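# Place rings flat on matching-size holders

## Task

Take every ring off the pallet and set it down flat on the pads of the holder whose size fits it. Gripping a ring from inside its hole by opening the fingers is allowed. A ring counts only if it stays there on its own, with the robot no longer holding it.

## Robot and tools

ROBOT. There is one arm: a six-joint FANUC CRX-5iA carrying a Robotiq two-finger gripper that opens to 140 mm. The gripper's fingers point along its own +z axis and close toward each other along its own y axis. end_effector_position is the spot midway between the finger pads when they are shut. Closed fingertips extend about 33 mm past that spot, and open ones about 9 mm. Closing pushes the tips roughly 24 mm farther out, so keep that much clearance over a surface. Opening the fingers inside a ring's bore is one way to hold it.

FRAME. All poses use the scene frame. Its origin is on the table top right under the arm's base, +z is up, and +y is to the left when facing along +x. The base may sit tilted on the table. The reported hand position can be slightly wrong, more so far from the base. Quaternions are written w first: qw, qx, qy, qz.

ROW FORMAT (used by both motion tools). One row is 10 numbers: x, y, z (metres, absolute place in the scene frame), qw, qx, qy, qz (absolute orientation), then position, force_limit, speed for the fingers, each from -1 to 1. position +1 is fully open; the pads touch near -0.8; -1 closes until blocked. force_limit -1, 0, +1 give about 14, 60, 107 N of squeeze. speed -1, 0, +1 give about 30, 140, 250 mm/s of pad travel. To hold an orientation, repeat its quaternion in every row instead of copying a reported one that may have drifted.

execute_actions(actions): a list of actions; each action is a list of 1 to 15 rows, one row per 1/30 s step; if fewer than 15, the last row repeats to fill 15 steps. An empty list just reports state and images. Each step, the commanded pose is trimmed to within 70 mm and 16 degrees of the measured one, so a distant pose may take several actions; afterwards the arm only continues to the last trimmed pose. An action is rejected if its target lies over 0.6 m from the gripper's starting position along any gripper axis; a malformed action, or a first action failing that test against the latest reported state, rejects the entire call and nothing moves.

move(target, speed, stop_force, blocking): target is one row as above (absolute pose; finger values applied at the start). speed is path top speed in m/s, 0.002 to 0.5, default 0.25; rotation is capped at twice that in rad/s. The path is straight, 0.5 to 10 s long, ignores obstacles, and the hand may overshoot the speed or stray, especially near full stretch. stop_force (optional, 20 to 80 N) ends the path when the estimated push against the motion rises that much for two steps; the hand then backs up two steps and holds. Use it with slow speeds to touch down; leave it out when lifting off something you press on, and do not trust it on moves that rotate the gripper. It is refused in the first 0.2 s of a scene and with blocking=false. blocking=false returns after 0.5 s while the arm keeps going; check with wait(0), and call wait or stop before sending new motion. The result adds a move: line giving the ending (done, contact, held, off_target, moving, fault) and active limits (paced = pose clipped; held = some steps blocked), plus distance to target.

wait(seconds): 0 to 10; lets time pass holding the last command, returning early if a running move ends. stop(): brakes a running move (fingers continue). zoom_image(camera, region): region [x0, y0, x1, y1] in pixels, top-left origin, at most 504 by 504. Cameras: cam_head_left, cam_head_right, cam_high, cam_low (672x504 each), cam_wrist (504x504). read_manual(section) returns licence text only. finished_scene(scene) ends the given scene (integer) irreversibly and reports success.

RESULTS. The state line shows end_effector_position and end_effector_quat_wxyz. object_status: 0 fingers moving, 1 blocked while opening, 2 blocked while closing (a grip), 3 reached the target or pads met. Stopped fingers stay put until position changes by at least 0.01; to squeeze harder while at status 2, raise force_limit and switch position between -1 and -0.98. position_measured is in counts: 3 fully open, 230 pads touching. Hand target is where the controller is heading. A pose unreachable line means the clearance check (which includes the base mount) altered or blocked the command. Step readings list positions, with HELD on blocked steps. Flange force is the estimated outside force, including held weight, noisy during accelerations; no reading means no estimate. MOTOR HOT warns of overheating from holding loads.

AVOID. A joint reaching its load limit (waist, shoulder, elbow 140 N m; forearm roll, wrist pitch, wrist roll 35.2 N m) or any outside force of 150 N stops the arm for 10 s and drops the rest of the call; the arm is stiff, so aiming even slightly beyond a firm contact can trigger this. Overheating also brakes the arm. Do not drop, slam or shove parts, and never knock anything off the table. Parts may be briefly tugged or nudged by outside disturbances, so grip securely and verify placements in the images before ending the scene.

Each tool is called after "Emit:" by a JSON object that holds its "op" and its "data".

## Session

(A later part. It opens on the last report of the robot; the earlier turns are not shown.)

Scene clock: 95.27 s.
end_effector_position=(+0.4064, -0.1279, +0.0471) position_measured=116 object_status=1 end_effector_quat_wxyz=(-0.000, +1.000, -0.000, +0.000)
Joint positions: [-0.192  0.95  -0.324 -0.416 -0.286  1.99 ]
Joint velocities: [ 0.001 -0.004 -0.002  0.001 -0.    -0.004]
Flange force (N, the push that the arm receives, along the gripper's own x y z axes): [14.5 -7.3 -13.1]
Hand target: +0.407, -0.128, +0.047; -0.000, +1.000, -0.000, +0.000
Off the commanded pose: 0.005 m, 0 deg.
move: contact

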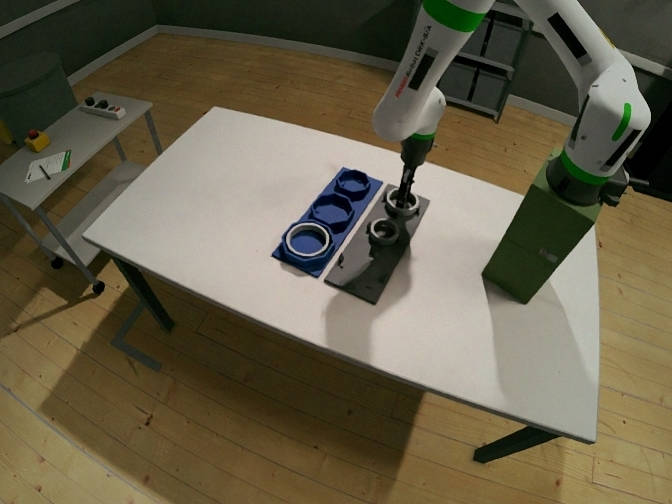

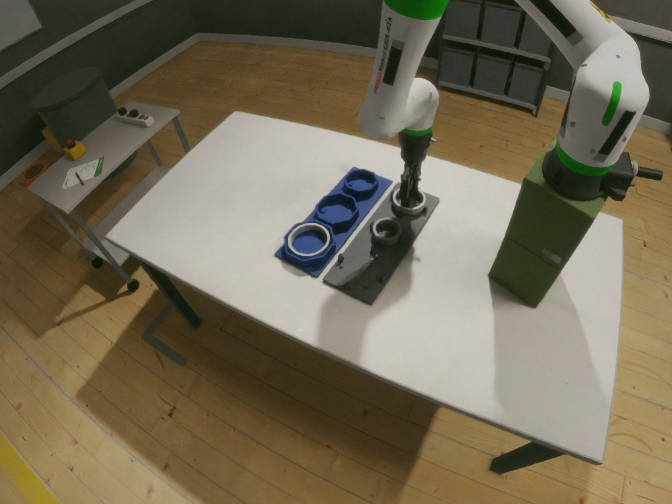

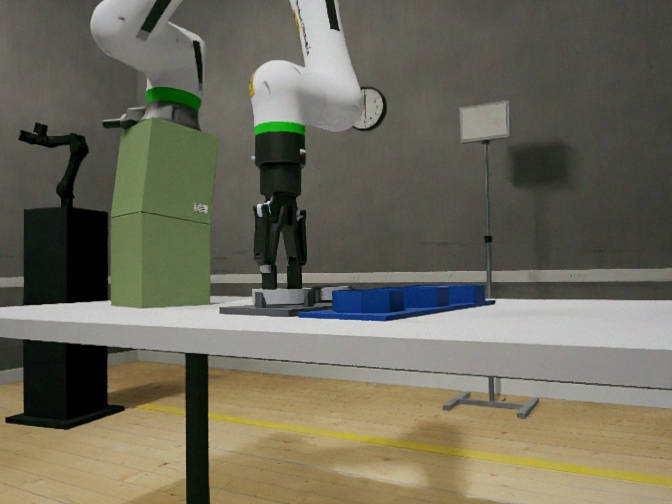

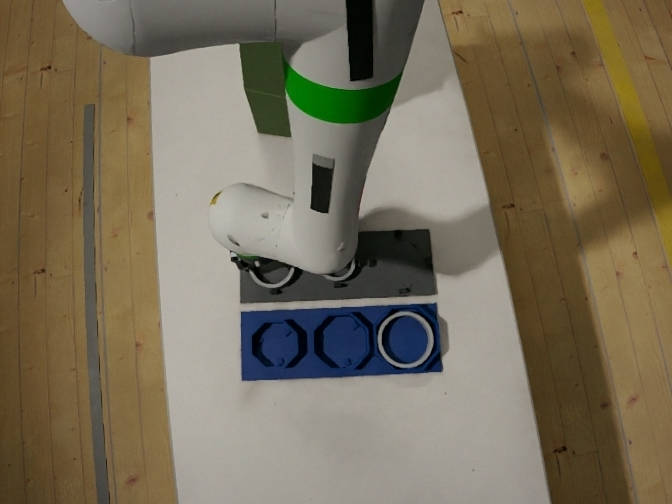

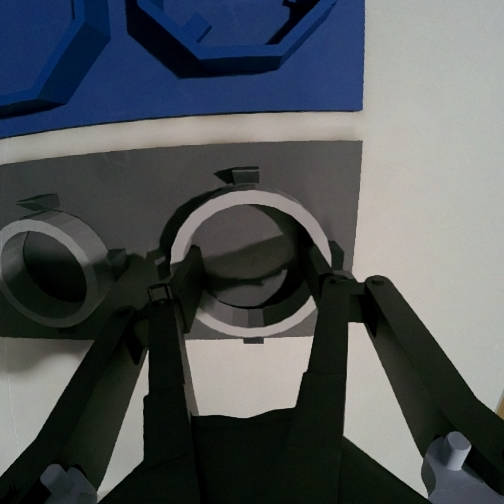

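Emit:
{"op": "execute_actions", "data": {"actions": [[[0.407,-0.128,0.048,0,1,0,0,-0.1,0,-0.6]],[[0.407,-0.128,0.048,0,1,0,0,-0.1,0,-0.6]]]}}

Emit:
{"op": "move", "data": {"target": [0.407,-0.128,0.1,0,1,0,0,-0.1,0,0], "speed": 0.1}}

Emit:
{"op": "move", "data": {"target": [0.617,0.15,0.1,0,1,0,0,0.1,0,0]}}

Emit:
{"op": "move", "data": {"target": [0.617,0.15,0.06,0,1,0,0,0.1,0,0], "speed": 0.06}}

Scene clock: 98.93 s.
end_effector_position=(+0.4070, -0.1281, +0.0480) position_measured=141 object_status=3 end_effector_quat_wxyz=(+0.000, +1.000, -0.000, +0.000)
Joint positions: [-0.192  0.947 -0.324 -0.413 -0.287  1.988]
Joint velocities: [ 0.001 -0.001 -0.     0.002  0.    -0.002]
Flange force (N, the push that the arm receives, along the gripper's own x y z axes): [1.6 -0.5 -1.5]
Flange force at the end of the 1st action (N, along the gripper's axes at the end of the call): [2.6 -1.2 -0.5]
Hand target: +0.407, -0.128, +0.048; +0.000, +1.000, +0.000, -0.000
Off the commanded pose: 0.000 m, 0 deg.
Step readings (end_effector_position; steps 1 to 15: 1st action; 16 to 30: 2nd action):
0: (+0.4066, -0.1280, +0.0473)
1: (+0.4067, -0.1280, +0.0474)
2: (+0.4069, -0.1281, +0.0476)
4: (+0.4069, -0.1281, +0.0479)
8: (+0.4070, -0.1281, +0.0480)
15: (+0.4070, -0.1281, +0.0480)
16: (+0.4070, -0.1281, +0.0480)
17: (+0.4070, -0.1281, +0.0480)
19: (+0.4070, -0.1281, +0.0480)
23: (+0.4070, -0.1281, +0.0480)
30: end_effector_position above

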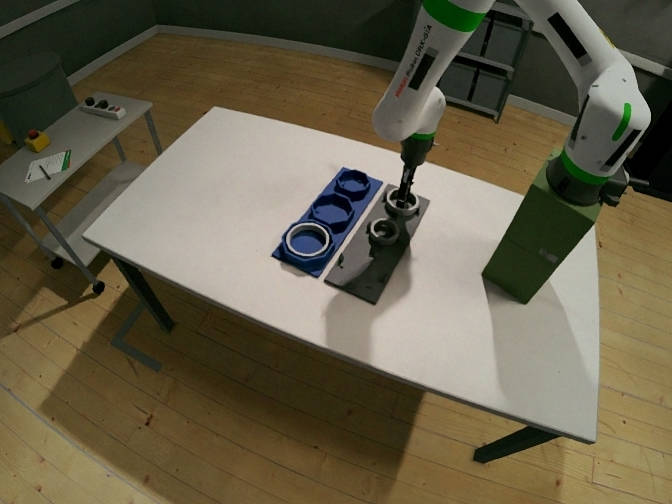

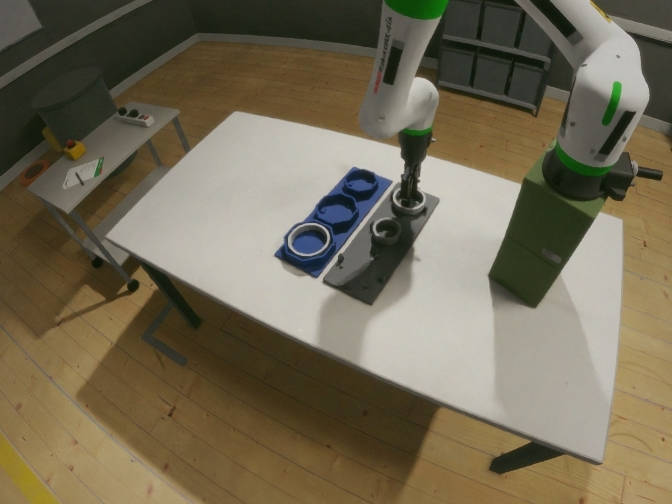

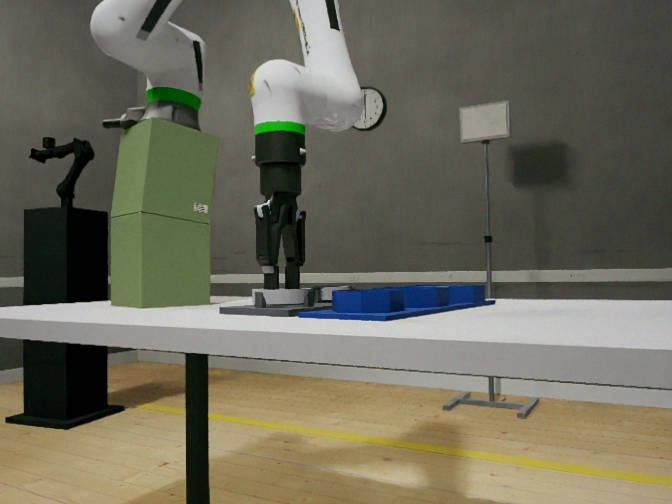

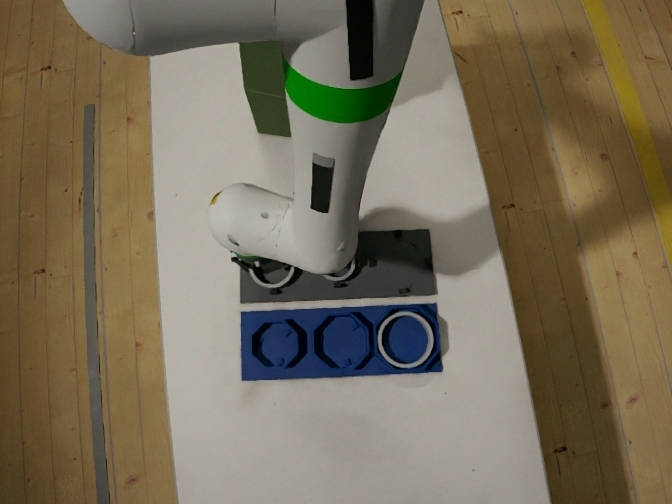

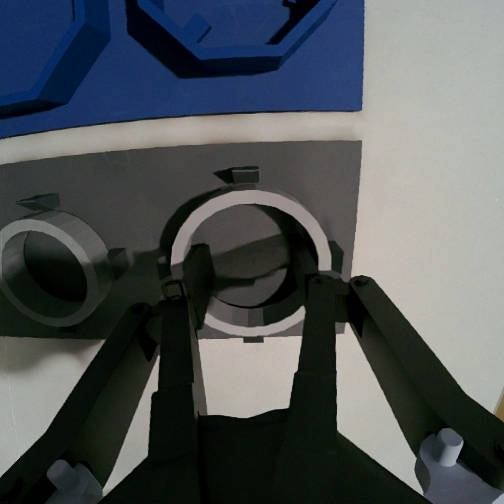

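Scene clock: 99.77 s.
end_effector_position=(+0.4070, -0.1281, +0.0999) position_measured=141 object_status=3 end_effector_quat_wxyz=(+0.000, +1.000, -0.000, -0.000)
Joint positions: [-0.198  0.812 -0.398 -0.342 -0.346  1.919]
Joint velocities: [-0.     0.    -0.     0.001 -0.    -0.001]
Flange force (N, the push that the arm receives, along the gripper's own x y z axes): [0.4 -0.7 -2.1]
Hand target: +0.407, -0.128, +0.100; +0.000, +1.000, +0.000, -0.000
Off the commanded pose: 0.000 m, 0 deg.
move: done

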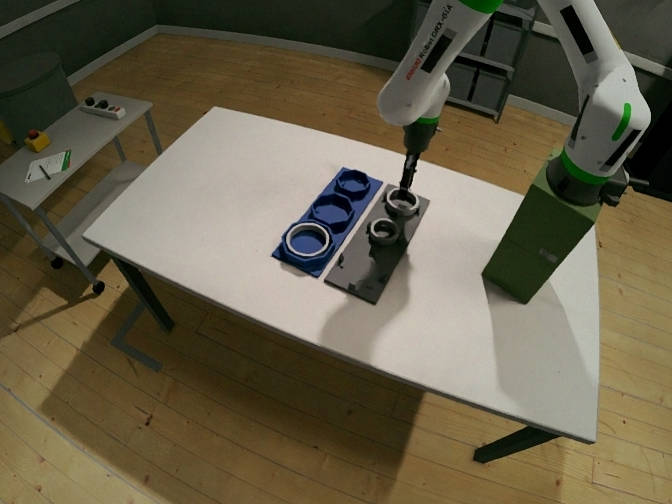

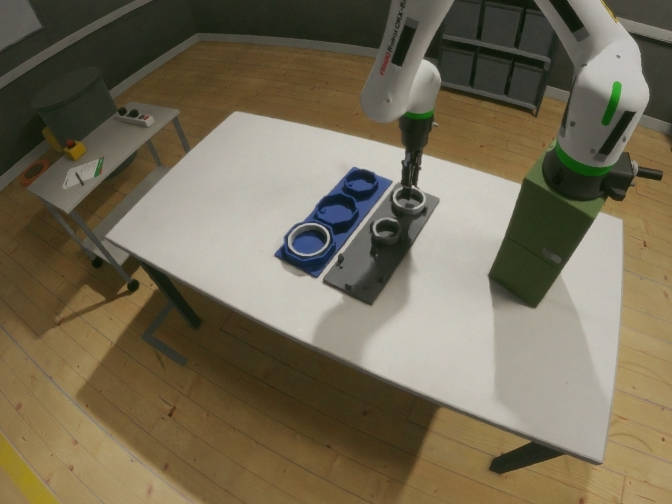

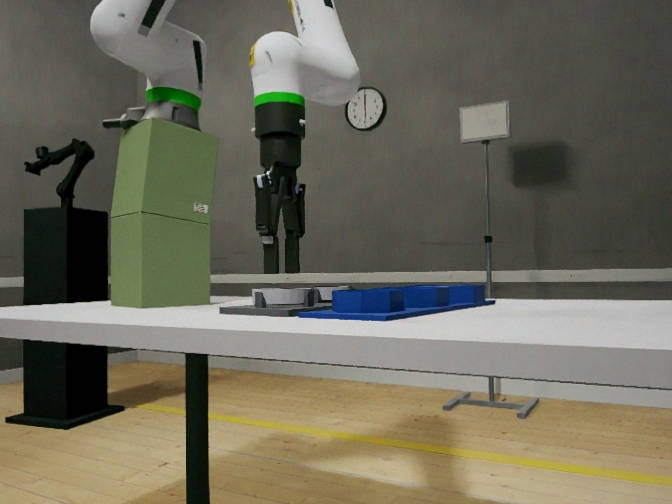

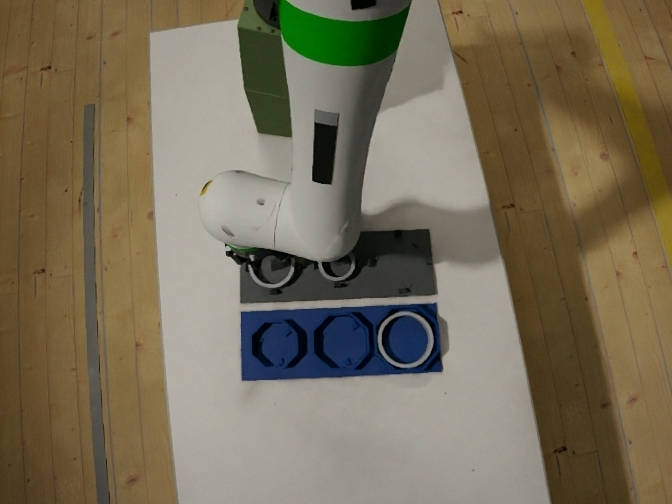

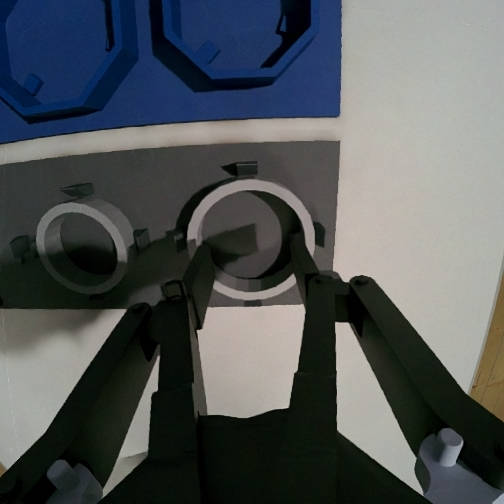

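Scene clock: 101.57 s.
end_effector_position=(+0.6178, +0.1478, +0.0994) position_measured=117 object_status=3 end_effector_quat_wxyz=(+0.002, +1.000, +0.000, +0.000)
Joint positions: [ 0.26   0.973  0.149 -0.135 -0.671  1.242]
Joint velocities: [-0.     0.001  0.001 -0.    -0.001 -0.001]
Flange force (N, the push that the arm receives, along the gripper's own x y z axes): [4.0 -1.3 -0.2]
Hand target: +0.618, +0.148, +0.099; +0.002, +1.000, +0.000, +0.000
Off the commanded pose: 0.002 m, 0 deg.
move: done

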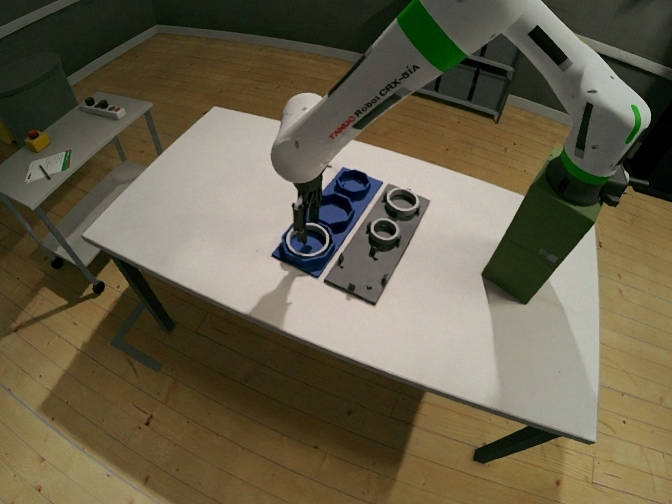

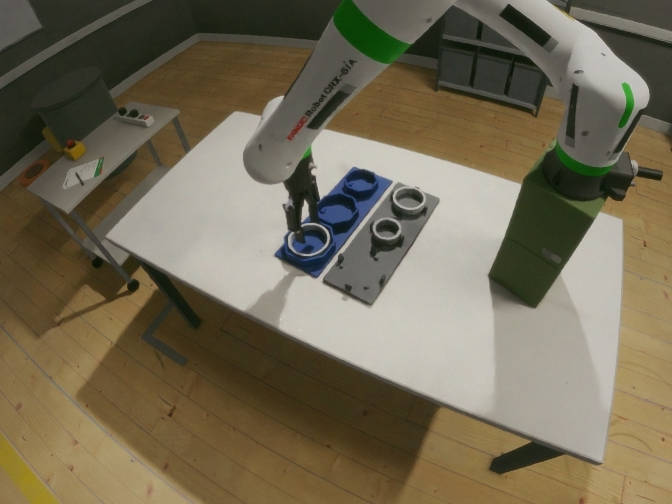

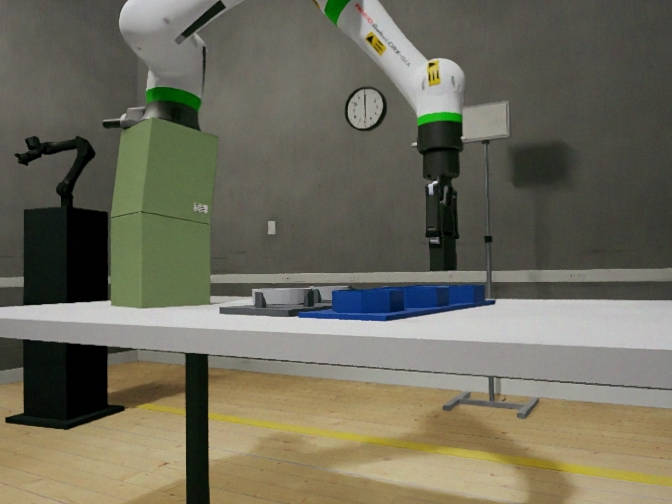

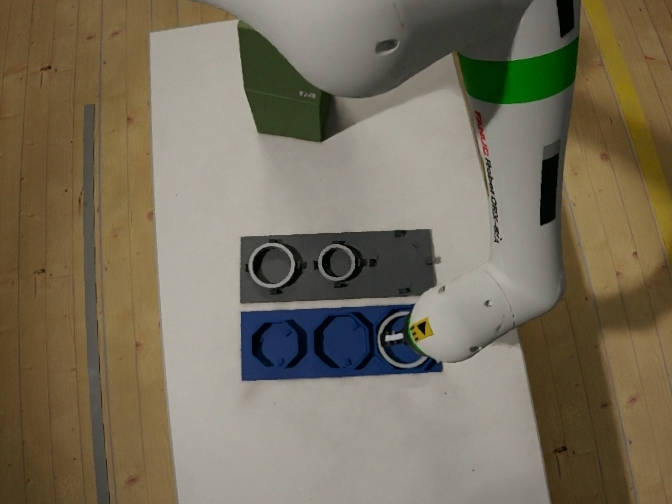

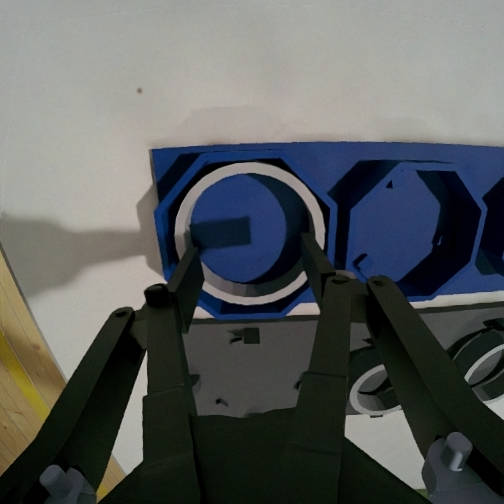

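Scene clock: 102.50 s.
end_effector_position=(+0.6170, +0.1500, +0.0601) position_measured=117 object_status=3 end_effector_quat_wxyz=(+0.000, +1.000, +0.000, +0.000)
Joint positions: [ 0.267  1.05   0.185 -0.148 -0.629  1.249]
Joint velocities: [ 0.001  0.    -0.001  0.002  0.     0.   ]
Flange force (N, the push that the arm receives, along the gripper's own x y z axes): [2.0 -1.0 -1.4]
Hand target: +0.617, +0.150, +0.060; +0.000, +1.000, +0.000, +0.000
Off the commanded pose: 0.000 m, 0 deg.
move: done

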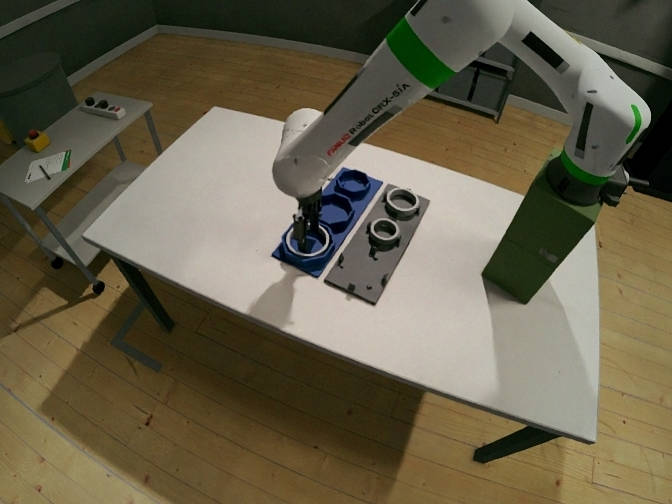

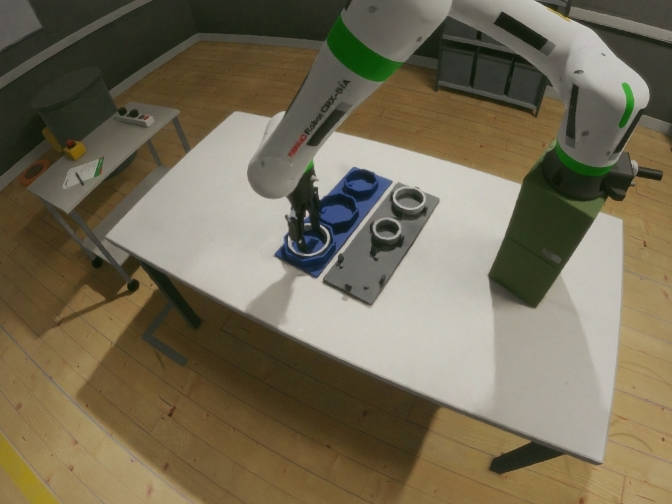

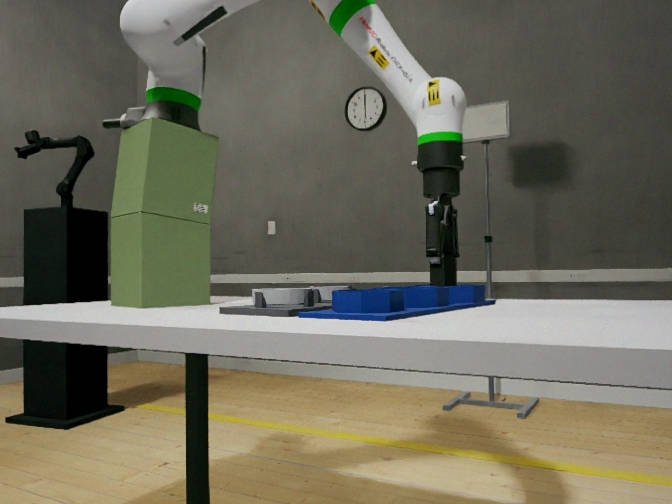

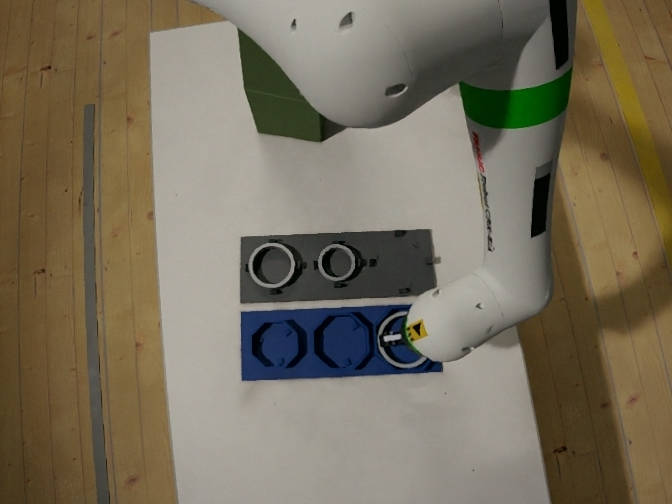

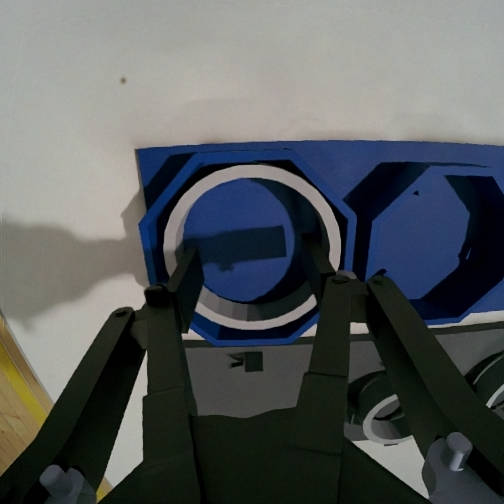

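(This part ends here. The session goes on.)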